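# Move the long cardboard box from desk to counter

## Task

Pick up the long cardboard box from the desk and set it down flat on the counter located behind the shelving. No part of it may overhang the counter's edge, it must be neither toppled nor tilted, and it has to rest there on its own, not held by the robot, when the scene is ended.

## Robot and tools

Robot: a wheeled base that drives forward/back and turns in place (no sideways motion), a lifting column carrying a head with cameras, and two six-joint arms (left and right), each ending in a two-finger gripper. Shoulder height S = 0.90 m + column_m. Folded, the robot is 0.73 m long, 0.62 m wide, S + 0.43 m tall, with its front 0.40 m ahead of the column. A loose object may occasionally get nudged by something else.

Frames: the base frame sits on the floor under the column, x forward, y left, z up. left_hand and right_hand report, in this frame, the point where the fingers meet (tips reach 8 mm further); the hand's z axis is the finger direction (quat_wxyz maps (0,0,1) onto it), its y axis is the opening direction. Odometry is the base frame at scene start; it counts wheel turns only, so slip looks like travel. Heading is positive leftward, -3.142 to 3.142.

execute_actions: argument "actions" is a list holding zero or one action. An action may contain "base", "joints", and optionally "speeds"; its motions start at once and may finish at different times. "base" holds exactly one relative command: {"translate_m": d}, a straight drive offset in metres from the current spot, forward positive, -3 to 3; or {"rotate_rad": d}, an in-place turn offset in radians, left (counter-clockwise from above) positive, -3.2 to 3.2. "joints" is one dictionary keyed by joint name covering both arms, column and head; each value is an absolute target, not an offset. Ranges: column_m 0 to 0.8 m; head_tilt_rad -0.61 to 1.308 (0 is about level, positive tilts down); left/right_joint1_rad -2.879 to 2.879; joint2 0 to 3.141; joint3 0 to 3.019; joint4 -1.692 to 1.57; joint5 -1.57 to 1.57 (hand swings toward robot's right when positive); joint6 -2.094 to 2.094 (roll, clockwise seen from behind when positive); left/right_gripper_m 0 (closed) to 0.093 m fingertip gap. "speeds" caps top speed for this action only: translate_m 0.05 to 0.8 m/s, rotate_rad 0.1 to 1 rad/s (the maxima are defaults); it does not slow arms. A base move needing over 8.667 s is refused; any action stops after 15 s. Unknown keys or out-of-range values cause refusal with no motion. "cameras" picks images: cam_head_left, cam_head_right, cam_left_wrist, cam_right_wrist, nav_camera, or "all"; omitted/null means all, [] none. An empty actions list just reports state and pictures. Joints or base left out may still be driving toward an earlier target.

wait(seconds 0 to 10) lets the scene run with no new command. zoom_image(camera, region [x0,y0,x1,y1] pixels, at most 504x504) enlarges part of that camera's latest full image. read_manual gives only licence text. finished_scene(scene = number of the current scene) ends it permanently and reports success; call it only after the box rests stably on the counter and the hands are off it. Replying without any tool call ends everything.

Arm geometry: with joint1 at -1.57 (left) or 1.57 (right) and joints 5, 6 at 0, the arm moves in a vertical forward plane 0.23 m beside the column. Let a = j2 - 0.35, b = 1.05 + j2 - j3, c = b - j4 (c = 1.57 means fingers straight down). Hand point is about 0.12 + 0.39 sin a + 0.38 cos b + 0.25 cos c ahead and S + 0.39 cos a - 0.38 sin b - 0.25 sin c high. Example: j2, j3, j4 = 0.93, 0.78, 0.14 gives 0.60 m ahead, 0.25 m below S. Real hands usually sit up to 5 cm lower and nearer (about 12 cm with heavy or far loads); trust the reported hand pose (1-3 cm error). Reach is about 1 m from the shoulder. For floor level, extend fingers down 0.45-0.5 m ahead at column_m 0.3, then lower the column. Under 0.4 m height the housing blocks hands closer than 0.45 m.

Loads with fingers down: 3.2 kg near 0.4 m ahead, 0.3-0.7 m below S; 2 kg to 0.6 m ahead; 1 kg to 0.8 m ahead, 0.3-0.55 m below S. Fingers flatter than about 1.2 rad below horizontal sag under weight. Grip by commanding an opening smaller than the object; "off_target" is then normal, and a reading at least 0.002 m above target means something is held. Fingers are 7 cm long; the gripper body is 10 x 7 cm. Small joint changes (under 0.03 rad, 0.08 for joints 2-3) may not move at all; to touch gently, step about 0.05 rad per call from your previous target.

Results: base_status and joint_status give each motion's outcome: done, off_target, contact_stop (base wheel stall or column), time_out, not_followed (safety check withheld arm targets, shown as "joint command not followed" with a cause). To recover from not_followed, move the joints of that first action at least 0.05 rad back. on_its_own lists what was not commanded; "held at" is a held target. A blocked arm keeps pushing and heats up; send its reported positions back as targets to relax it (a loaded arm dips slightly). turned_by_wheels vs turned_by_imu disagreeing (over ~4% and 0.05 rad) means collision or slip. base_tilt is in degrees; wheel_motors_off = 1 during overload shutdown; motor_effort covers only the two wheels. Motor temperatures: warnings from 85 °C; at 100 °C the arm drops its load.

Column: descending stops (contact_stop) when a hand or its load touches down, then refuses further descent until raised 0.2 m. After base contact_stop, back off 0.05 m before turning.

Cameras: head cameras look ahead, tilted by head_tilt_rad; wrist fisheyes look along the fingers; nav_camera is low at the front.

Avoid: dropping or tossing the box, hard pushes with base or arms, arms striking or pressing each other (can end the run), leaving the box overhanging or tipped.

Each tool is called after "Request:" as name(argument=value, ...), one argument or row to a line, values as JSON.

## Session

Request:
execute_actions(
  actions=[],
)

Scene clock: 0.00 s.
Motor temperatures (°C, as the motors report them): left_arm=[27 27 26 27 28 25] | right_arm=[27 25 25 27 25 26]
base_odometry: x=+0.000 y=+0.000 heading=+0.000 (m, m, rad; odometry frame)
turned_by_wheels: +0.000 (rad since the last result)
turned_by_imu: +0.000 (rad since the last result)
base_tilt: forward=+0.2 right=-0.7 (deg)
base_status: not commanded
joint_positions: column_m=+0.555 head_tilt_rad=+0.868 left_joint1_rad=-1.556 left_joint2_rad=+0.921 left_joint3_rad=+0.436 left_joint4_rad=-0.904 left_joint5_rad=-0.015 left_joint6_rad=-0.061 left_gripper_m=+0.094 right_joint1_rad=+1.585 right_joint2_rad=+0.899 right_joint3_rad=+0.397 right_joint4_rad=-0.958 right_joint5_rad=-0.025 right_joint6_rad=-0.060 right_gripper_m=+0.095
joint_status: not commanded
wheel_motors_off: 0
motor_effort: left_wheel=-1 right_wheel=+6 (%)
left_hand: x=+0.1606 y=+0.2305 z=+1.2395 quat_wxyz=(+0.419, +0.031, -0.907, -0.024) (m; base frame)
right_hand: x=+0.1363 y=-0.2182 z=+1.2575 quat_wxyz=(+0.450, +0.027, -0.892, -0.029) (m; base frame)
pictures: cam_head_left, cam_head_right, cam_left_wrist, cam_right_wrist, nav_camera
Images, in order (width x height): cam_head_left 504x504, cam_head_right 504x504, cam_left_wrist 616x616, cam_right_wrist 616x616, nav_camera 504x504.

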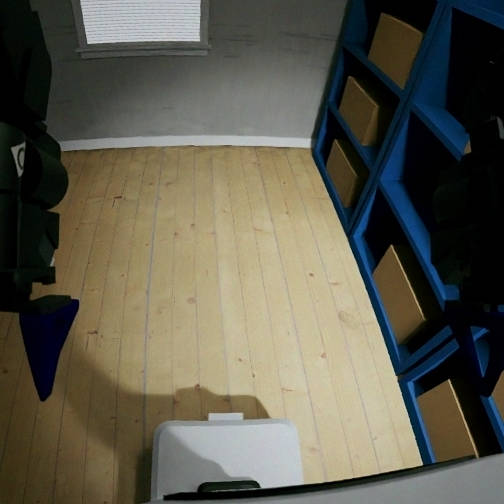

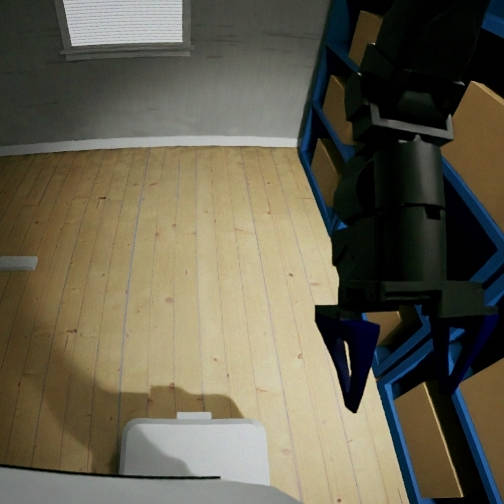

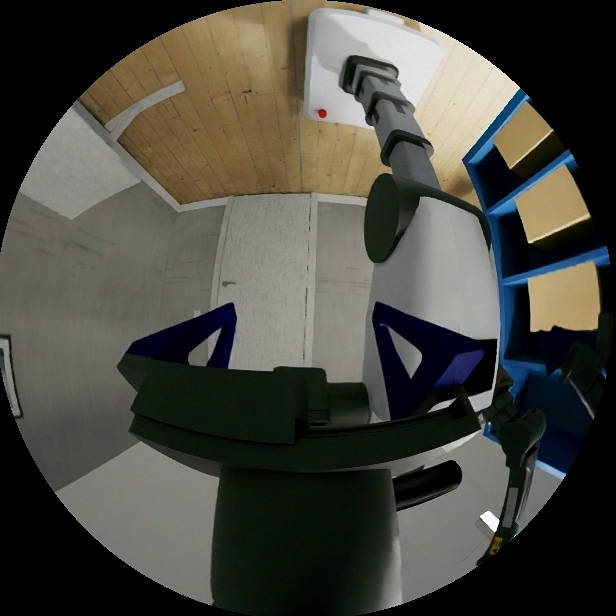

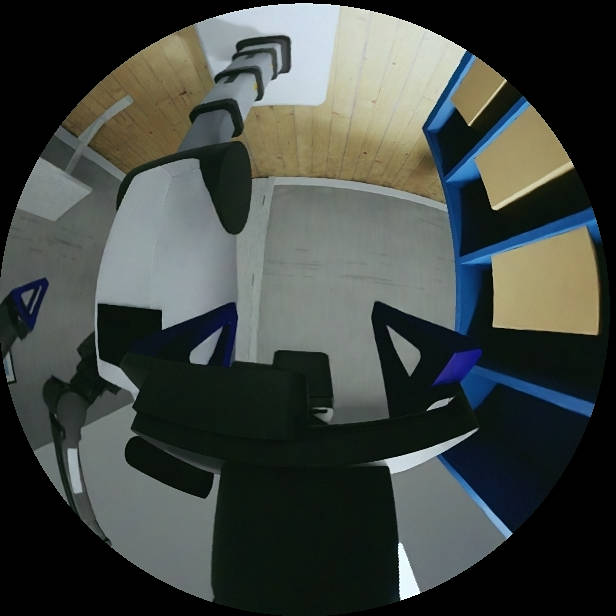

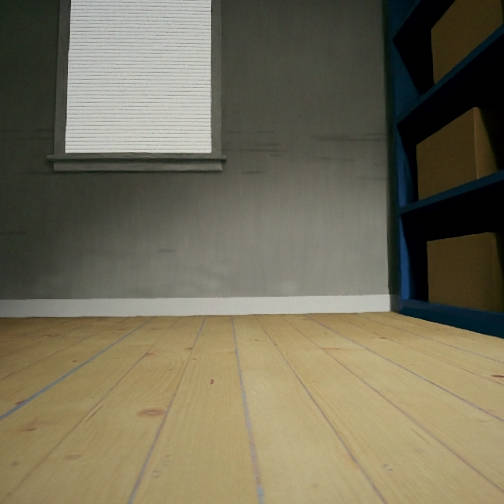

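Mirrored layout.

Request:
execute_actions(
  actions=[
    {"base":{"rotate_rad":1.57},"joints":{"head_tilt_rad":0.7,"column_m":0.4}},
  ],
)

Scene clock: 5.37 s.
Motor temperatures (°C, as the motors report them): left_arm=[27 27 26 27 28 25] | right_arm=[27 25 25 27 25 26]
base_odometry: x=+0.000 y=+0.000 heading=+1.569 (m, m, rad; odometry frame)
turned_by_wheels: +1.569 (rad since the last result)
turned_by_imu: +1.565 (rad since the last result)
base_tilt: forward=+0.2 right=-0.7 (deg)
base_status: done
joint_positions: column_m=+0.400 head_tilt_rad=+0.717 left_joint1_rad=-1.556 left_joint2_rad=+0.921 left_joint3_rad=+0.436 left_joint4_rad=-0.904 left_joint5_rad=-0.015 left_joint6_rad=-0.061 left_gripper_m=+0.094 right_joint1_rad=+1.585 right_joint2_rad=+0.899 right_joint3_rad=+0.397 right_joint4_rad=-0.958 right_joint5_rad=-0.025 right_joint6_rad=-0.060 right_gripper_m=+0.095
joint_status: all done
wheel_motors_off: 0
motor_effort: left_wheel=-2(32) right_wheel=+3(41) (%)
left_hand: x=+0.1606 y=+0.2305 z=+1.0844 quat_wxyz=(+0.419, +0.031, -0.907, -0.024) (m; base frame)
right_hand: x=+0.1363 y=-0.2182 z=+1.1023 quat_wxyz=(+0.450, +0.027, -0.892, -0.029) (m; base frame)
pictures: cam_head_left, cam_head_right, cam_left_wrist, cam_right_wrist, nav_camera
Images, in order (width x height): cam_head_left 504x504, cam_head_right 504x504, cam_left_wrist 616x616, cam_right_wrist 616x616, nav_camera 504x504.

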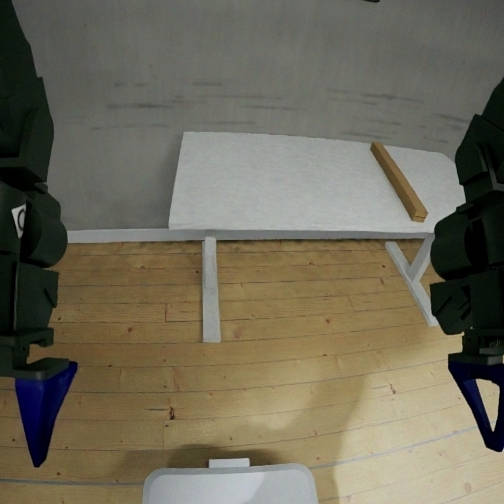

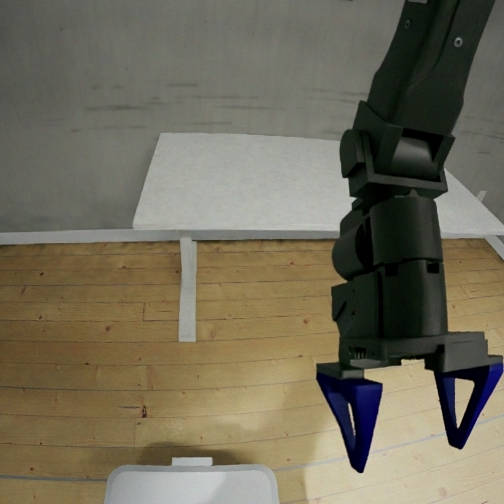

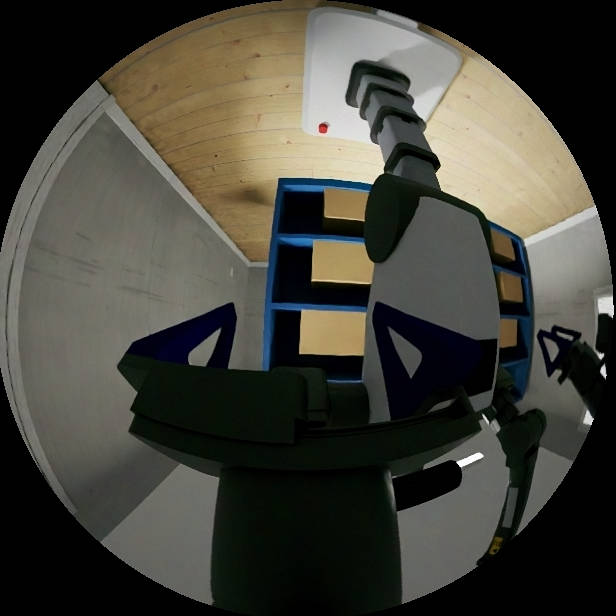

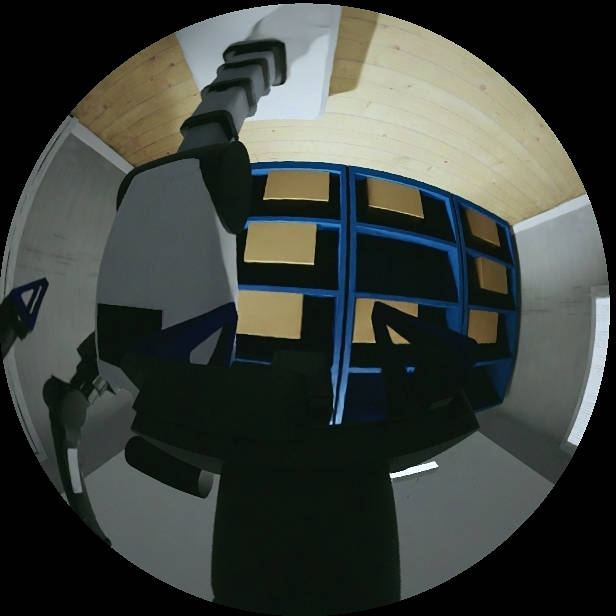

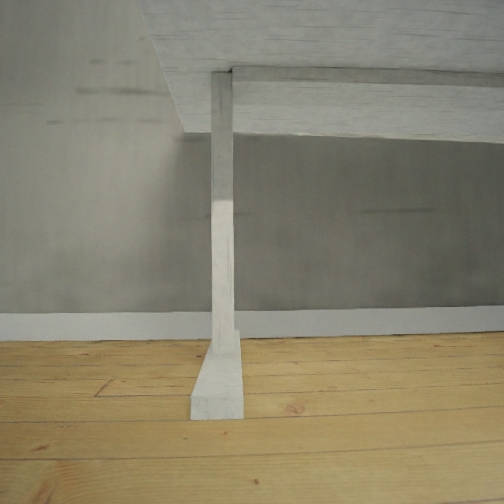

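Request:
execute_actions(
  actions=[
    {"base":{"rotate_rad":-1.14}},
  ],
  cameras=[],
)

Request:
execute_actions(
  actions=[
    {"base":{"translate_m":0.49},"joints":{"right_joint1_rad":1.57,"right_joint2_rad":1.1,"right_joint3_rad":1.4,"right_joint4_rad":-0.82,"right_joint5_rad":0,"right_joint6_rad":0}},
  ],
  cameras=[],
)

Request:
execute_actions(
  actions=[
    {"base":{"rotate_rad":1.14}},
  ],
  cameras=["cam_head_left","cam_right_wrist"],
)

Scene clock: 14.97 s.
Motor temperatures (°C, as the motors report them): left_arm=[27 27 26 27 28 25] | right_arm=[27 25 25 27 25 26]
base_odometry: x=+0.000 y=+0.000 heading=+0.430 (m, m, rad; odometry frame)
turned_by_wheels: -1.139 (rad since the last result)
turned_by_imu: -1.135 (rad since the last result)
base_tilt: forward=+0.1 right=-0.7 (deg)
base_status: done
joint_positions: column_m=+0.400 head_tilt_rad=+0.717 left_joint1_rad=-1.556 left_joint2_rad=+0.921 left_joint3_rad=+0.436 left_joint4_rad=-0.904 left_joint5_rad=-0.015 left_joint6_rad=-0.061 left_gripper_m=+0.094 right_joint1_rad=+1.585 right_joint2_rad=+0.899 right_joint3_rad=+0.397 right_joint4_rad=-0.958 right_joint5_rad=-0.025 right_joint6_rad=-0.060 right_gripper_m=+0.095
joint_status: not commanded
wheel_motors_off: 0
motor_effort: left_wheel=+3(18) right_wheel=-3(25) (%)
left_hand: x=+0.1606 y=+0.2305 z=+1.0844 quat_wxyz=(+0.419, +0.031, -0.907, -0.024) (m; base frame)
right_hand: x=+0.1363 y=-0.2182 z=+1.1023 quat_wxyz=(+0.450, +0.027, -0.892, -0.029) (m; base frame)
pictures: none
No camera images: the call's "cameras" was empty. Leave "cameras" out to get every camera's image.

Scene clock: 17.53 s.
Motor temperatures (°C, as the motors report them): left_arm=[27 27 26 27 28 25] | right_arm=[27 25 26 27 25 26]
base_odometry: x=+0.445 y=+0.204 heading=+0.431 (m, m, rad; odometry frame)
turned_by_wheels: +0.001 (rad since the last result)
turned_by_imu: +0.002 (rad since the last result)
base_tilt: forward=+0.2 right=-0.7 (deg)
base_status: done
joint_positions: column_m=+0.400 head_tilt_rad=+0.716 left_joint1_rad=-1.556 left_joint2_rad=+0.921 left_joint3_rad=+0.437 left_joint4_rad=-0.904 left_joint5_rad=-0.015 left_joint6_rad=-0.061 left_gripper_m=+0.094 right_joint1_rad=+1.584 right_joint2_rad=+1.093 right_joint3_rad=+1.383 right_joint4_rad=-0.827 right_joint5_rad=-0.004 right_joint6_rad=-0.012 right_gripper_m=+0.095
joint_status: all done
wheel_motors_off: 0
motor_effort: left_wheel=+1(41) right_wheel=-1(41) (%)
left_hand: x=+0.1612 y=+0.2305 z=+1.0842 quat_wxyz=(+0.418, +0.031, -0.908, -0.024) (m; base frame)
right_hand: x=+0.6597 y=-0.2186 z=+1.0764 quat_wxyz=(+0.007, +0.009, -1.000, -0.007) (m; base frame)
pictures: none
No camera images: the call's "cameras" was empty. Leave "cameras" out to get every camera's image.

Scene clock: 20.00 s.
Motor temperatures (°C, as the motors report them): left_arm=[27 27 26 27 28 25] | right_arm=[27 26 26 27 25 26]
base_odometry: x=+0.445 y=+0.204 heading=+1.570 (m, m, rad; odometry frame)
turned_by_wheels: +1.139 (rad since the last result)
turned_by_imu: +1.136 (rad since the last result)
base_tilt: forward=+0.2 right=-0.7 (deg)
base_status: done
joint_positions: column_m=+0.400 head_tilt_rad=+0.716 left_joint1_rad=-1.556 left_joint2_rad=+0.921 left_joint3_rad=+0.437 left_joint4_rad=-0.904 left_joint5_rad=-0.015 left_joint6_rad=-0.061 left_gripper_m=+0.094 right_joint1_rad=+1.579 right_joint2_rad=+1.093 right_joint3_rad=+1.383 right_joint4_rad=-0.827 right_joint5_rad=-0.003 right_joint6_rad=-0.012 right_gripper_m=+0.095
joint_status: not commanded
wheel_motors_off: 0
motor_effort: left_wheel=-3(36) right_wheel=+3(34) (%)
left_hand: x=+0.1612 y=+0.2305 z=+1.0842 quat_wxyz=(+0.418, +0.031, -0.908, -0.024) (m; base frame)
right_hand: x=+0.6597 y=-0.2212 z=+1.0764 quat_wxyz=(+0.007, +0.008, -1.000, -0.005) (m; base frame)
pictures: cam_head_left, cam_right_wrist
Images, in order (width x height): cam_head_left 504x504, cam_right_wrist 616x616.

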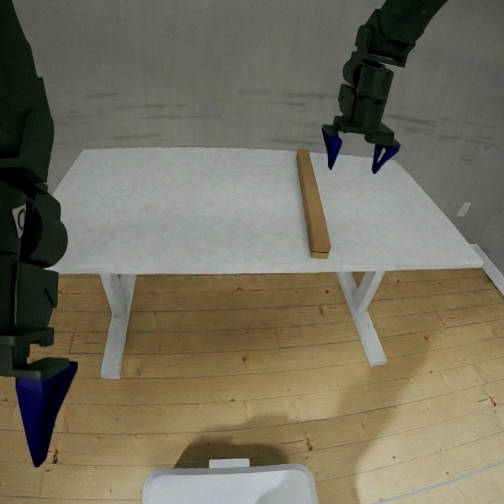

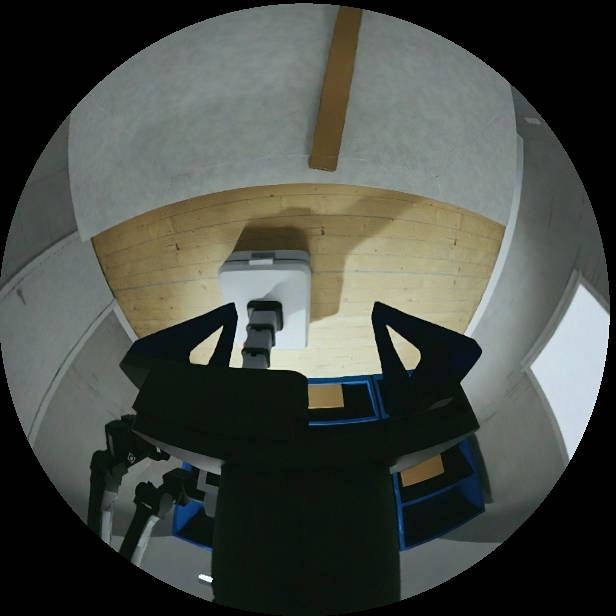

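Request:
execute_actions(
  actions=[
    {"base":{"rotate_rad":-0.06}},
  ],
  cameras=[],
)

Request:
execute_actions(
  actions=[
    {"base":{"translate_m":0.48},"joints":{"column_m":0.25,"head_tilt_rad":0.9}},
  ],
  cameras=["cam_head_left","cam_right_wrist"],
)

Scene clock: 26.47 s.
Motor temperatures (°C, as the motors report them): left_arm=[27 27 26 27 28 25] | right_arm=[27 26 27 27 25 26]
base_odometry: x=+0.445 y=+0.204 heading=+1.511 (m, m, rad; odometry frame)
turned_by_wheels: -0.059 (rad since the last result)
turned_by_imu: -0.059 (rad since the last result)
base_tilt: forward=+0.2 right=-0.7 (deg)
base_status: done
joint_positions: column_m=+0.400 head_tilt_rad=+0.716 left_joint1_rad=-1.556 left_joint2_rad=+0.921 left_joint3_rad=+0.437 left_joint4_rad=-0.904 left_joint5_rad=-0.015 left_joint6_rad=-0.061 left_gripper_m=+0.094 right_joint1_rad=+1.578 right_joint2_rad=+1.093 right_joint3_rad=+1.383 right_joint4_rad=-0.827 right_joint5_rad=-0.003 right_joint6_rad=-0.012 right_gripper_m=+0.095
joint_status: not commanded
wheel_motors_off: 0
motor_effort: left_wheel=+2(20) right_wheel=-2(14) (%)
left_hand: x=+0.1612 y=+0.2305 z=+1.0842 quat_wxyz=(+0.418, +0.031, -0.908, -0.024) (m; base frame)
right_hand: x=+0.6597 y=-0.2217 z=+1.0764 quat_wxyz=(+0.007, +0.008, -1.000, -0.004) (m; base frame)
pictures: none
No camera images: the call's "cameras" was empty. Leave "cameras" out to get every camera's image.

Scene clock: 29.00 s.
Motor temperatures (°C, as the motors report them): left_arm=[27 27 26 27 28 25] | right_arm=[27 26 27 27 25 26]
base_odometry: x=+0.474 y=+0.684 heading=+1.512 (m, m, rad; odometry frame)
turned_by_wheels: +0.001 (rad since the last result)
turned_by_imu: +0.002 (rad since the last result)
base_tilt: forward=+0.1 right=-0.6 (deg)
base_status: done
joint_positions: column_m=+0.250 head_tilt_rad=+0.901 left_joint1_rad=-1.556 left_joint2_rad=+0.921 left_joint3_rad=+0.437 left_joint4_rad=-0.904 left_joint5_rad=-0.015 left_joint6_rad=-0.061 left_gripper_m=+0.094 right_joint1_rad=+1.578 right_joint2_rad=+1.093 right_joint3_rad=+1.383 right_joint4_rad=-0.827 right_joint5_rad=-0.003 right_joint6_rad=-0.012 right_gripper_m=+0.095
joint_status: all done
wheel_motors_off: 0
motor_effort: left_wheel=+1(43) right_wheel=+3(45) (%)
left_hand: x=+0.1614 y=+0.2305 z=+0.9341 quat_wxyz=(+0.418, +0.031, -0.908, -0.024) (m; base frame)
right_hand: x=+0.6597 y=-0.2217 z=+0.9264 quat_wxyz=(+0.007, +0.008, -1.000, -0.004) (m; base frame)
pictures: cam_head_left, cam_right_wrist
Images, in order (width x height): cam_head_left 504x504, cam_right_wrist 616x616.

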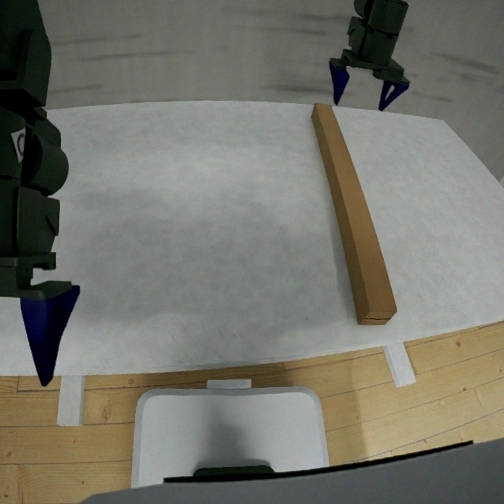

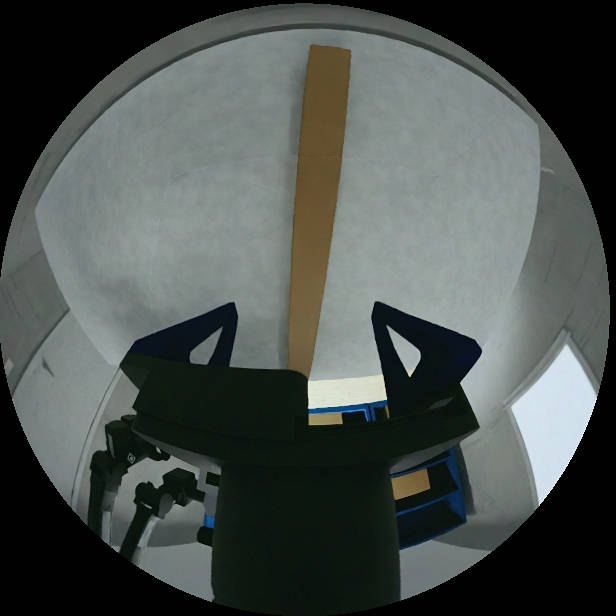

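Request:
execute_actions(
  actions=[
    {"base":{"rotate_rad":-0.015},"joints":{"column_m":0.13,"right_joint6_rad":0.07}},
  ],
  cameras=["cam_right_wrist"],
)

Scene clock: 33.77 s.
Motor temperatures (°C, as the motors report them): left_arm=[27 27 26 27 28 25] | right_arm=[27 27 27 27 25 26]
base_odometry: x=+0.474 y=+0.684 heading=+1.498 (m, m, rad; odometry frame)
turned_by_wheels: -0.014 (rad since the last result)
turned_by_imu: -0.012 (rad since the last result)
base_tilt: forward=+0.2 right=-0.7 (deg)
base_status: done
joint_positions: column_m=+0.130 head_tilt_rad=+0.901 left_joint1_rad=-1.556 left_joint2_rad=+0.921 left_joint3_rad=+0.437 left_joint4_rad=-0.904 left_joint5_rad=-0.015 left_joint6_rad=-0.061 left_gripper_m=+0.094 right_joint1_rad=+1.577 right_joint2_rad=+1.093 right_joint3_rad=+1.383 right_joint4_rad=-0.827 right_joint5_rad=-0.002 right_joint6_rad=+0.056 right_gripper_m=+0.095
joint_status: all done
wheel_motors_off: 0
motor_effort: left_wheel=+1(35) right_wheel=-2(43) (%)
left_hand: x=+0.1614 y=+0.2305 z=+0.8141 quat_wxyz=(+0.418, +0.031, -0.908, -0.024) (m; base frame)
right_hand: x=+0.6597 y=-0.2222 z=+0.8064 quat_wxyz=(+0.007, -0.027, -1.000, -0.003) (m; base frame)
pictures: cam_right_wrist
Images, in order (width x height): cam_right_wrist 616x616.

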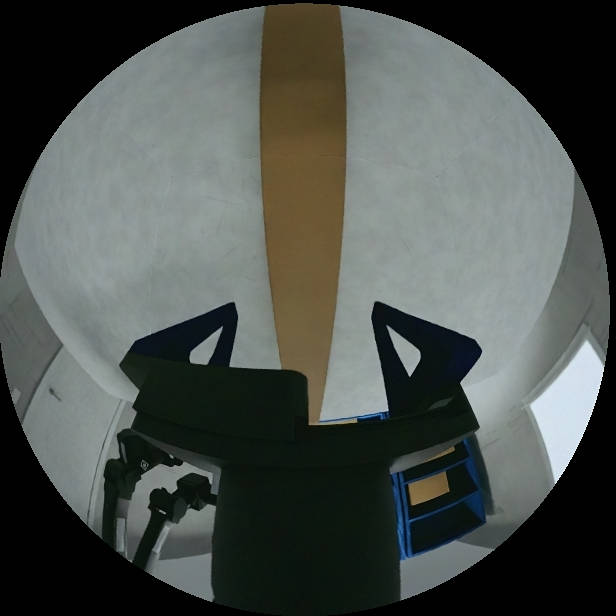

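Request:
execute_actions(
  actions=[
    {"joints":{"column_m":0.088}},
  ],
  cameras=[],
)

Request:
execute_actions(
  actions=[
    {"joints":{"right_gripper_m":0.02}},
  ],
  cameras=["cam_right_wrist"],
)

Request:
execute_actions(
  actions=[
    {"joints":{"column_m":0.2,"head_tilt_rad":0.6}},
  ],
  cameras=["cam_head_left"],
)

Request:
execute_actions(
  actions=[
    {"base":{"translate_m":-0.35},"speeds":{"translate_m":0.4},"joints":{"column_m":0.38,"right_joint2_rad":0.7,"right_joint3_rad":0.76,"right_joint4_rad":-0.6,"right_joint6_rad":0.0}},
  ],
  cameras=["cam_head_left","cam_right_wrist","cam_left_wrist"],
)

Scene clock: 41.73 s.
Motor temperatures (°C, as the motors report them): left_arm=[27 27 26 27 28 25] | right_arm=[27 27 28 27 25 26]
base_odometry: x=+0.474 y=+0.684 heading=+1.498 (m, m, rad; odometry frame)
turned_by_wheels: +0.000 (rad since the last result)
turned_by_imu: +0.001 (rad since the last result)
base_tilt: forward=+0.3 right=-0.7 (deg)
base_status: not commanded
joint_positions: column_m=+0.088 head_tilt_rad=+0.901 left_joint1_rad=-1.556 left_joint2_rad=+0.921 left_joint3_rad=+0.437 left_joint4_rad=-0.904 left_joint5_rad=-0.015 left_joint6_rad=-0.061 left_gripper_m=+0.094 right_joint1_rad=+1.577 right_joint2_rad=+1.093 right_joint3_rad=+1.383 right_joint4_rad=-0.827 right_joint5_rad=-0.002 right_joint6_rad=+0.056 right_gripper_m=+0.095
joint_status: all done
wheel_motors_off: 0
motor_effort: left_wheel=+3(2) right_wheel=-3(5) (%)
left_hand: x=+0.1614 y=+0.2305 z=+0.7721 quat_wxyz=(+0.418, +0.031, -0.908, -0.024) (m; base frame)
right_hand: x=+0.6597 y=-0.2222 z=+0.7644 quat_wxyz=(+0.007, -0.027, -1.000, -0.003) (m; base frame)
pictures: none
No camera images: the call's "cameras" was empty. Leave "cameras" out to get every camera's image.

Scene clock: 42.40 s.
Motor temperatures (°C, as the motors report them): left_arm=[27 27 26 27 28 25] | right_arm=[27 27 28 27 25 26]
base_odometry: x=+0.474 y=+0.684 heading=+1.498 (m, m, rad; odometry frame)
turned_by_wheels: +0.000 (rad since the last result)
turned_by_imu: +0.000 (rad since the last result)
base_tilt: forward=+0.2 right=-0.7 (deg)
base_status: not commanded
joint_positions: column_m=+0.088 head_tilt_rad=+0.901 left_joint1_rad=-1.556 left_joint2_rad=+0.921 left_joint3_rad=+0.437 left_joint4_rad=-0.904 left_joint5_rad=-0.015 left_joint6_rad=-0.061 left_gripper_m=+0.094 right_joint1_rad=+1.577 right_joint2_rad=+1.093 right_joint3_rad=+1.383 right_joint4_rad=-0.827 right_joint5_rad=-0.002 right_joint6_rad=+0.058 right_gripper_m=+0.049
joint_status: right_gripper_m off_target (ended at +0.049, target +0.020)
wheel_motors_off: 0
motor_effort: left_wheel=+2(1) right_wheel=-1(2) (%)
left_hand: x=+0.1614 y=+0.2305 z=+0.7721 quat_wxyz=(+0.418, +0.031, -0.908, -0.024) (m; base frame)
right_hand: x=+0.6597 y=-0.2222 z=+0.7644 quat_wxyz=(+0.007, -0.028, -1.000, -0.003) (m; base frame)
pictures: cam_right_wrist
Images, in order (width x height): cam_right_wrist 616x616.

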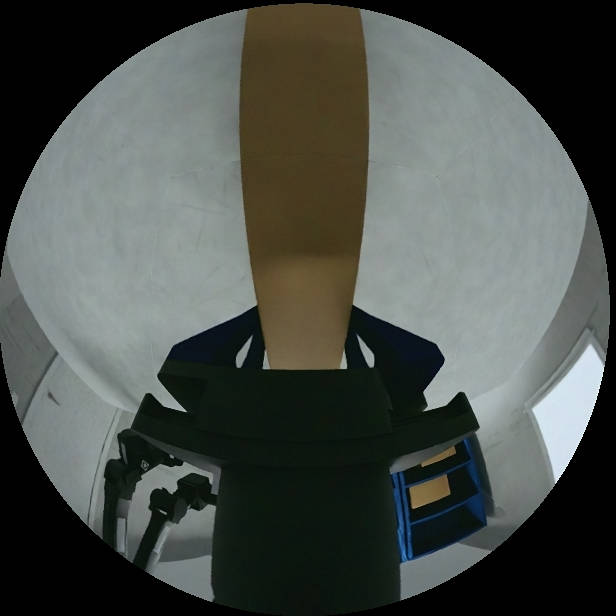

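Scene clock: 44.47 s.
Motor temperatures (°C, as the motors report them): left_arm=[27 27 26 27 28 25] | right_arm=[27 27 28 27 25 26]
base_odometry: x=+0.474 y=+0.684 heading=+1.498 (m, m, rad; odometry frame)
turned_by_wheels: +0.000 (rad since the last result)
turned_by_imu: +0.001 (rad since the last result)
base_tilt: forward=+0.1 right=-0.7 (deg)
base_status: not commanded
joint_positions: column_m=+0.200 head_tilt_rad=+0.617 left_joint1_rad=-1.556 left_joint2_rad=+0.921 left_joint3_rad=+0.437 left_joint4_rad=-0.904 left_joint5_rad=-0.015 left_joint6_rad=-0.061 left_gripper_m=+0.094 right_joint1_rad=+1.577 right_joint2_rad=+1.094 right_joint3_rad=+1.383 right_joint4_rad=-0.827 right_joint5_rad=-0.002 right_joint6_rad=+0.058 right_gripper_m=+0.049
joint_status: all done
wheel_motors_off: 0
motor_effort: left_wheel=+3(2) right_wheel=-1(2) (%)
left_hand: x=+0.1614 y=+0.2305 z=+0.8839 quat_wxyz=(+0.418, +0.031, -0.908, -0.024) (m; base frame)
right_hand: x=+0.6594 y=-0.2222 z=+0.8756 quat_wxyz=(+0.007, -0.028, -1.000, -0.003) (m; base frame)
pictures: cam_head_left
Images, in order (width x height): cam_head_left 504x504.

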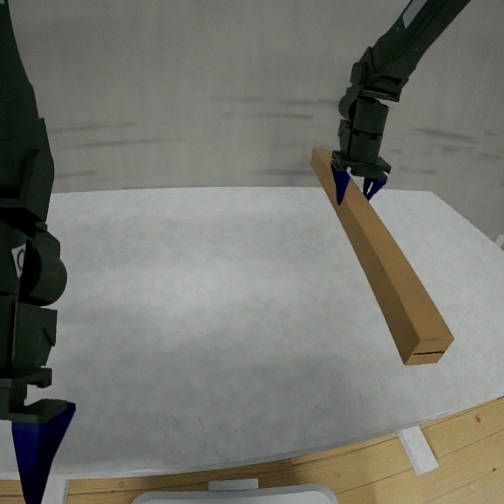

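Scene clock: 47.43 s.
Motor temperatures (°C, as the motors report them): left_arm=[27 27 26 27 28 25] | right_arm=[27 27 28 27 25 26]
base_odometry: x=+0.449 y=+0.334 heading=+1.498 (m, m, rad; odometry frame)
turned_by_wheels: +0.000 (rad since the last result)
turned_by_imu: +0.000 (rad since the last result)
base_tilt: forward=+0.2 right=-0.7 (deg)
base_status: done
joint_positions: column_m=+0.380 head_tilt_rad=+0.617 left_joint1_rad=-1.556 left_joint2_rad=+0.921 left_joint3_rad=+0.436 left_joint4_rad=-0.904 left_joint5_rad=-0.015 left_joint6_rad=-0.061 left_gripper_m=+0.094 right_joint1_rad=+1.577 right_joint2_rad=+0.707 right_joint3_rad=+0.740 right_joint4_rad=-0.607 right_joint5_rad=-0.002 right_joint6_rad=+0.010 right_gripper_m=+0.049
joint_status: all done
wheel_motors_off: 0
motor_effort: left_wheel=+0(28) right_wheel=+1(56) (%)
left_hand: x=+0.1606 y=+0.2305 z=+1.0642 quat_wxyz=(+0.419, +0.031, -0.907, -0.024) (m; base frame)
right_hand: x=+0.4491 y=-0.2229 z=+1.0722 quat_wxyz=(+0.025, -0.003, -1.000, -0.004) (m; base frame)
pictures: cam_head_left, cam_left_wrist, cam_right_wrist
Images, in order (width x height): cam_head_left 504x504, cam_left_wrist 616x616, cam_right_wrist 616x616.

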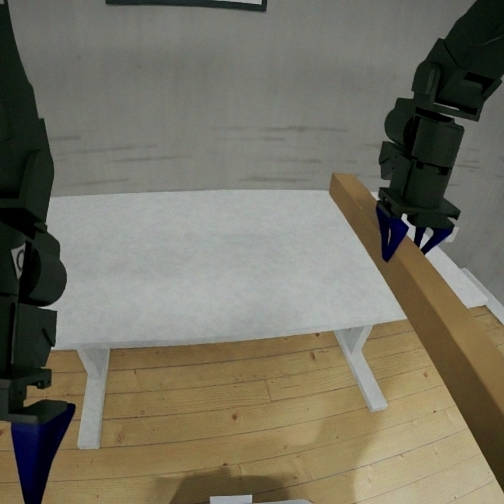

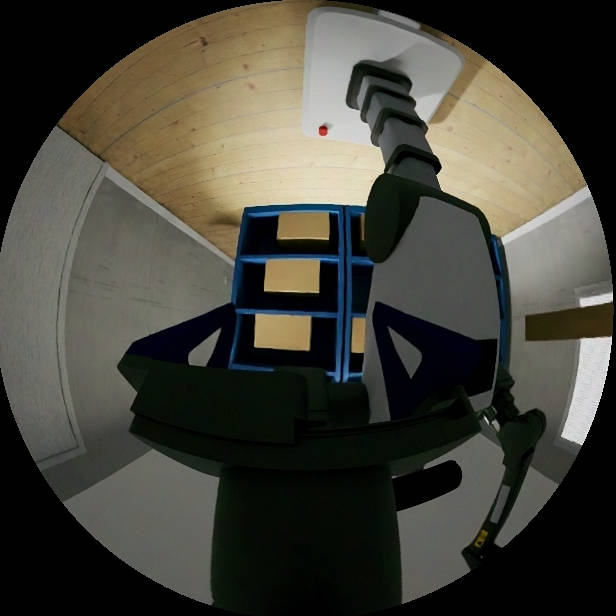

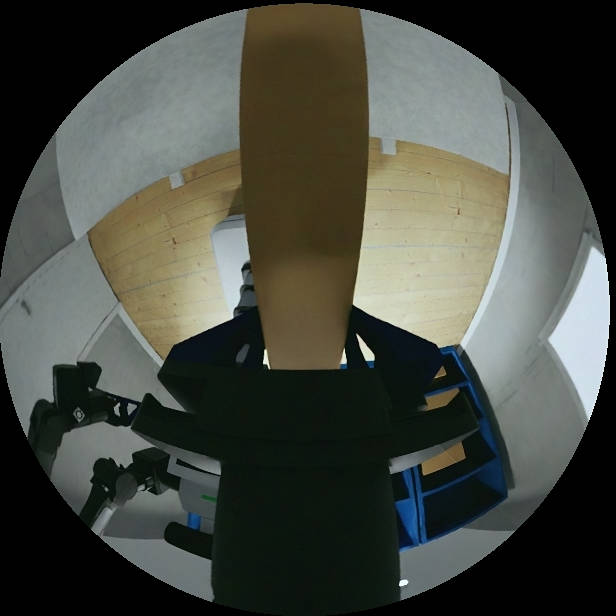

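Request:
execute_actions(
  actions=[
    {"base":{"rotate_rad":-1.5},"speeds":{"rotate_rad":0.7}},
  ],
  cameras=[],
)

Request:
execute_actions(
  actions=[
    {"base":{"translate_m":-1.2},"speeds":{"translate_m":0.6}},
  ],
  cameras=["cam_right_wrist","cam_left_wrist","nav_camera"],
)

Scene clock: 55.10 s.
Motor temperatures (°C, as the motors report them): left_arm=[27 27 26 27 28 25] | right_arm=[27 27 27 27 25 26]
base_odometry: x=+0.449 y=+0.334 heading=-0.001 (m, m, rad; odometry frame)
turned_by_wheels: -1.499 (rad since the last result)
turned_by_imu: -1.492 (rad since the last result)
base_tilt: forward=+0.2 right=-0.7 (deg)
base_status: done
joint_positions: column_m=+0.380 head_tilt_rad=+0.617 left_joint1_rad=-1.556 left_joint2_rad=+0.921 left_joint3_rad=+0.436 left_joint4_rad=-0.904 left_joint5_rad=-0.015 left_joint6_rad=-0.061 left_gripper_m=+0.094 right_joint1_rad=+1.577 right_joint2_rad=+0.707 right_joint3_rad=+0.740 right_joint4_rad=-0.607 right_joint5_rad=-0.002 right_joint6_rad=+0.010 right_gripper_m=+0.049
joint_status: not commanded
wheel_motors_off: 0
motor_effort: left_wheel=+3(32) right_wheel=-2(41) (%)
left_hand: x=+0.1606 y=+0.2305 z=+1.0642 quat_wxyz=(+0.419, +0.031, -0.907, -0.024) (m; base frame)
right_hand: x=+0.4491 y=-0.2229 z=+1.0722 quat_wxyz=(+0.025, -0.003, -1.000, -0.004) (m; base frame)
pictures: none
No camera images: the call's "cameras" was empty. Leave "cameras" out to get every camera's image.

Scene clock: 58.83 s.
Motor temperatures (°C, as the motors report them): left_arm=[27 27 26 27 28 25] | right_arm=[27 27 27 27 25 26]
base_odometry: x=-0.752 y=+0.336 heading=-0.001 (m, m, rad; odometry frame)
turned_by_wheels: +0.000 (rad since the last result)
turned_by_imu: -0.001 (rad since the last result)
base_tilt: forward=+0.2 right=-0.6 (deg)
base_status: done
joint_positions: column_m=+0.380 head_tilt_rad=+0.617 left_joint1_rad=-1.556 left_joint2_rad=+0.921 left_joint3_rad=+0.434 left_joint4_rad=-0.904 left_joint5_rad=-0.015 left_joint6_rad=-0.061 left_gripper_m=+0.094 right_joint1_rad=+1.577 right_joint2_rad=+0.706 right_joint3_rad=+0.741 right_joint4_rad=-0.607 right_joint5_rad=-0.002 right_joint6_rad=+0.010 right_gripper_m=+0.049
joint_status: not commanded
wheel_motors_off: 0
motor_effort: left_wheel=+0(32) right_wheel=+1(54) (%)
left_hand: x=+0.1598 y=+0.2305 z=+1.0645 quat_wxyz=(+0.419, +0.031, -0.907, -0.024) (m; base frame)
right_hand: x=+0.4496 y=-0.2229 z=+1.0727 quat_wxyz=(+0.025, -0.003, -1.000, -0.004) (m; base frame)
pictures: cam_left_wrist, cam_right_wrist, nav_camera
Images, in order (width x height): cam_left_wrist 616x616, cam_right_wrist 616x616, nav_camera 504x504.

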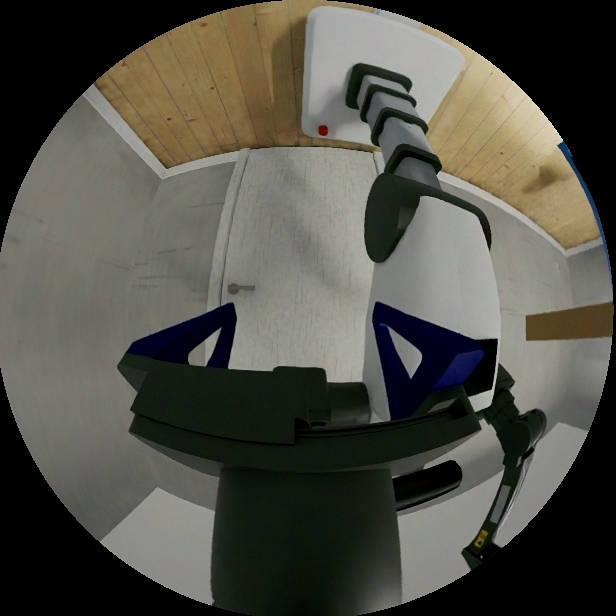

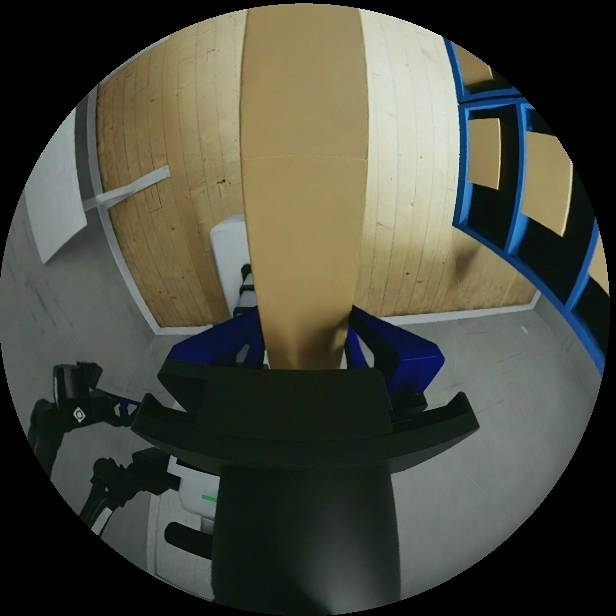

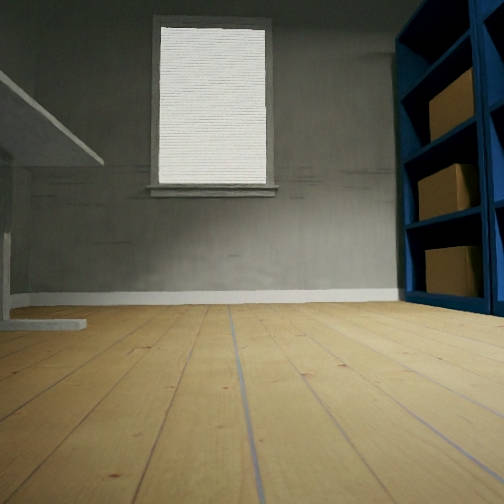

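Request:
execute_actions(
  actions=[
    {"base":{"translate_m":-0.1}},
  ],
  cameras=[],
)

Request:
execute_actions(
  actions=[
    {"base":{"rotate_rad":-1.62},"speeds":{"rotate_rad":0.5}},
  ],
  cameras=["cam_head_left","cam_head_right","nav_camera"],
)

Scene clock: 64.30 s.
Motor temperatures (°C, as the motors report them): left_arm=[27 27 26 27 28 25] | right_arm=[27 27 27 27 25 26]
base_odometry: x=-0.852 y=+0.336 heading=-0.001 (m, m, rad; odometry frame)
turned_by_wheels: +0.000 (rad since the last result)
turned_by_imu: +0.001 (rad since the last result)
base_tilt: forward=+0.2 right=-0.7 (deg)
base_status: done
joint_positions: column_m=+0.380 head_tilt_rad=+0.617 left_joint1_rad=-1.556 left_joint2_rad=+0.921 left_joint3_rad=+0.433 left_joint4_rad=-0.904 left_joint5_rad=-0.015 left_joint6_rad=-0.061 left_gripper_m=+0.094 right_joint1_rad=+1.577 right_joint2_rad=+0.705 right_joint3_rad=+0.741 right_joint4_rad=-0.607 right_joint5_rad=-0.002 right_joint6_rad=+0.010 right_gripper_m=+0.049
joint_status: not commanded
wheel_motors_off: 0
motor_effort: left_wheel=+0(26) right_wheel=+0(34) (%)
left_hand: x=+0.1594 y=+0.2305 z=+1.0646 quat_wxyz=(+0.420, +0.031, -0.907, -0.024) (m; base frame)
right_hand: x=+0.4502 y=-0.2229 z=+1.0731 quat_wxyz=(+0.024, -0.003, -1.000, -0.004) (m; base frame)
pictures: none
No camera images: the call's "cameras" was empty. Leave "cameras" out to get every camera's image.

Scene clock: 68.40 s.
Motor temperatures (°C, as the motors report them): left_arm=[27 27 26 27 28 25] | right_arm=[27 27 27 27 25 26]
base_odometry: x=-0.852 y=+0.336 heading=-1.620 (m, m, rad; odometry frame)
turned_by_wheels: -1.619 (rad since the last result)
turned_by_imu: -1.612 (rad since the last result)
base_tilt: forward=+0.2 right=-0.7 (deg)
base_status: done
joint_positions: column_m=+0.380 head_tilt_rad=+0.617 left_joint1_rad=-1.556 left_joint2_rad=+0.921 left_joint3_rad=+0.433 left_joint4_rad=-0.904 left_joint5_rad=-0.015 left_joint6_rad=-0.061 left_gripper_m=+0.094 right_joint1_rad=+1.577 right_joint2_rad=+0.705 right_joint3_rad=+0.741 right_joint4_rad=-0.607 right_joint5_rad=-0.002 right_joint6_rad=+0.010 right_gripper_m=+0.049
joint_status: not commanded
wheel_motors_off: 0
motor_effort: left_wheel=+2(33) right_wheel=-3(41) (%)
left_hand: x=+0.1594 y=+0.2305 z=+1.0646 quat_wxyz=(+0.420, +0.031, -0.907, -0.024) (m; base frame)
right_hand: x=+0.4502 y=-0.2229 z=+1.0731 quat_wxyz=(+0.024, -0.003, -1.000, -0.004) (m; base frame)
pictures: cam_head_left, cam_head_right, nav_camera
Images, in order (width x height): cam_head_left 504x504, cam_head_right 504x504, nav_camera 504x504.

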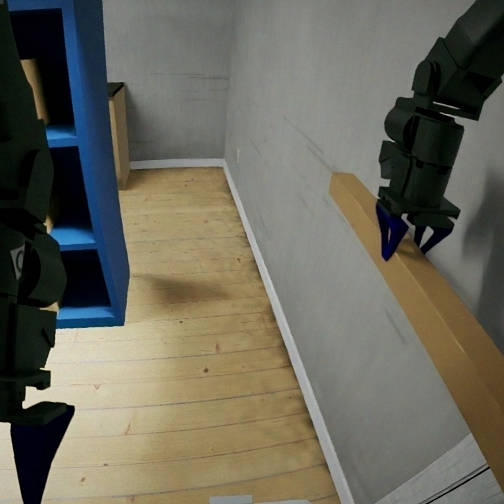

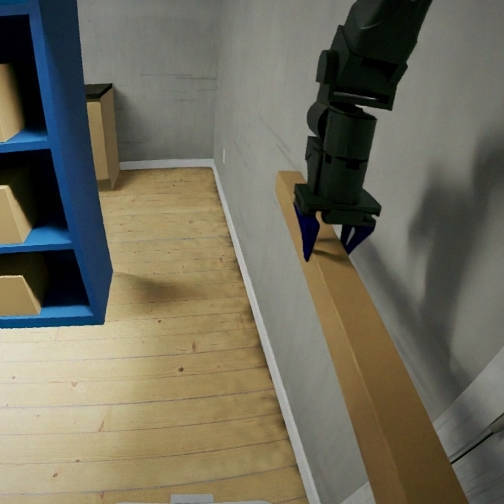

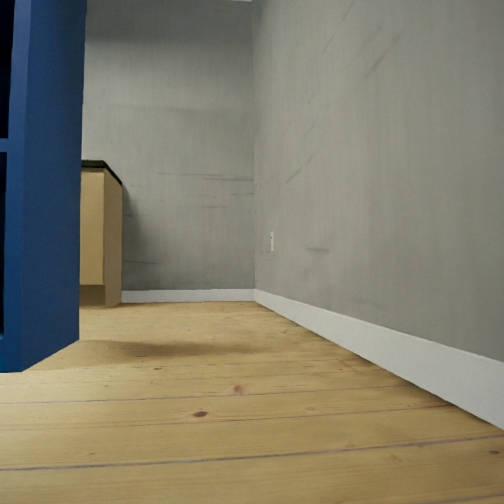

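Request:
execute_actions(
  actions=[
    {"base":{"translate_m":0.35},"joints":{"head_tilt_rad":0.9}},
  ],
  cameras=[],
)

Request:
execute_actions(
  actions=[
    {"base":{"rotate_rad":0.085}},
  ],
  cameras=["nav_camera"],
)

Request:
execute_actions(
  actions=[
    {"base":{"translate_m":0.3},"speeds":{"translate_m":0.4}},
  ],
  cameras=["cam_head_left","cam_head_right","nav_camera"],
)

Scene clock: 82.00 s.
Motor temperatures (°C, as the motors report them): left_arm=[27 27 26 27 28 25] | right_arm=[27 26 27 27 25 26]
base_odometry: x=-0.869 y=-0.014 heading=-1.621 (m, m, rad; odometry frame)
turned_by_wheels: +0.000 (rad since the last result)
turned_by_imu: +0.001 (rad since the last result)
base_tilt: forward=+0.2 right=-0.7 (deg)
base_status: done
joint_positions: column_m=+0.380 head_tilt_rad=+0.901 left_joint1_rad=-1.556 left_joint2_rad=+0.921 left_joint3_rad=+0.437 left_joint4_rad=-0.904 left_joint5_rad=-0.015 left_joint6_rad=-0.061 left_gripper_m=+0.094 right_joint1_rad=+1.577 right_joint2_rad=+0.705 right_joint3_rad=+0.744 right_joint4_rad=-0.607 right_joint5_rad=-0.002 right_joint6_rad=+0.010 right_gripper_m=+0.049
joint_status: all done
wheel_motors_off: 0
motor_effort: left_wheel=+0(42) right_wheel=+1(40) (%)
left_hand: x=+0.1612 y=+0.2305 z=+1.0640 quat_wxyz=(+0.418, +0.031, -0.908, -0.024) (m; base frame)
right_hand: x=+0.4515 y=-0.2229 z=+1.0735 quat_wxyz=(+0.023, -0.003, -1.000, -0.004) (m; base frame)
pictures: none
No camera images: the call's "cameras" was empty. Leave "cameras" out to get every camera's image.

Scene clock: 82.97 s.
Motor temperatures (°C, as the motors report them): left_arm=[27 27 26 27 28 25] | right_arm=[27 26 27 27 25 26]
base_odometry: x=-0.869 y=-0.014 heading=-1.537 (m, m, rad; odometry frame)
turned_by_wheels: +0.084 (rad since the last result)
turned_by_imu: +0.084 (rad since the last result)
base_tilt: forward=+0.2 right=-0.7 (deg)
base_status: done
joint_positions: column_m=+0.380 head_tilt_rad=+0.901 left_joint1_rad=-1.556 left_joint2_rad=+0.921 left_joint3_rad=+0.436 left_joint4_rad=-0.904 left_joint5_rad=-0.015 left_joint6_rad=-0.061 left_gripper_m=+0.094 right_joint1_rad=+1.577 right_joint2_rad=+0.705 right_joint3_rad=+0.744 right_joint4_rad=-0.607 right_joint5_rad=-0.002 right_joint6_rad=+0.010 right_gripper_m=+0.049
joint_status: not commanded
wheel_motors_off: 0
motor_effort: left_wheel=+0(29) right_wheel=-1(30) (%)
left_hand: x=+0.1610 y=+0.2305 z=+1.0641 quat_wxyz=(+0.418, +0.031, -0.907, -0.024) (m; base frame)
right_hand: x=+0.4515 y=-0.2229 z=+1.0735 quat_wxyz=(+0.023, -0.003, -1.000, -0.004) (m; base frame)
pictures: nav_camera
Images, in order (width x height): nav_camera 504x504.

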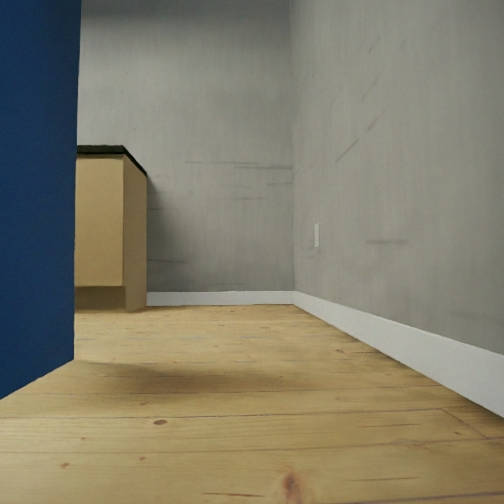

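Scene clock: 84.97 s.
Motor temperatures (°C, as the motors report them): left_arm=[27 27 26 27 28 25] | right_arm=[27 26 27 27 25 26]
base_odometry: x=-0.859 y=-0.313 heading=-1.537 (m, m, rad; odometry frame)
turned_by_wheels: +0.000 (rad since the last result)
turned_by_imu: +0.001 (rad since the last result)
base_tilt: forward=+0.2 right=-0.6 (deg)
base_status: done
joint_positions: column_m=+0.380 head_tilt_rad=+0.902 left_joint1_rad=-1.556 left_joint2_rad=+0.921 left_joint3_rad=+0.438 left_joint4_rad=-0.904 left_joint5_rad=-0.015 left_joint6_rad=-0.061 left_gripper_m=+0.094 right_joint1_rad=+1.577 right_joint2_rad=+0.705 right_joint3_rad=+0.744 right_joint4_rad=-0.607 right_joint5_rad=-0.002 right_joint6_rad=+0.010 right_gripper_m=+0.049
joint_status: not commanded
wheel_motors_off: 0
motor_effort: left_wheel=+0(35) right_wheel=+1(38) (%)
left_hand: x=+0.1616 y=+0.2305 z=+1.0639 quat_wxyz=(+0.418, +0.031, -0.908, -0.024) (m; base frame)
right_hand: x=+0.4520 y=-0.2229 z=+1.0738 quat_wxyz=(+0.022, -0.003, -1.000, -0.004) (m; base frame)
pictures: cam_head_left, cam_head_right, nav_camera
Images, in order (width x height): cam_head_left 504x504, cam_head_right 504x504, nav_camera 504x504.

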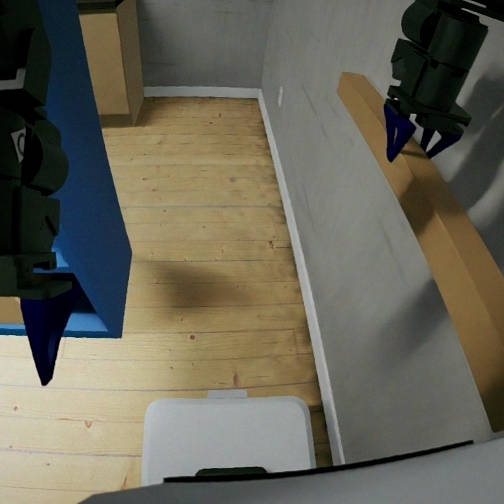

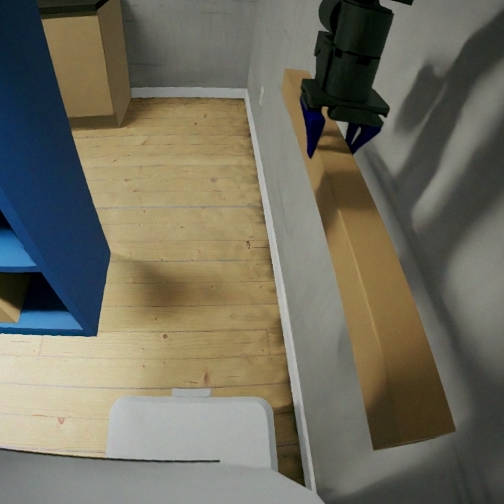

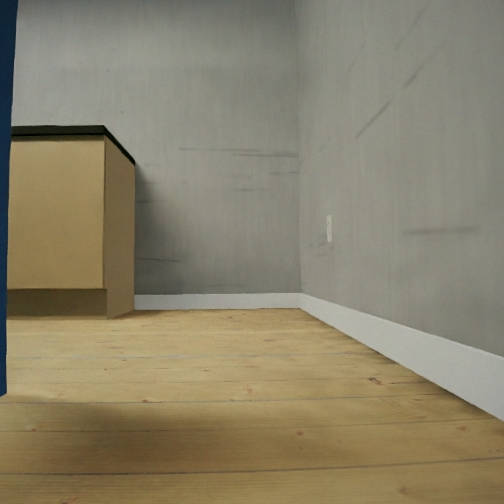

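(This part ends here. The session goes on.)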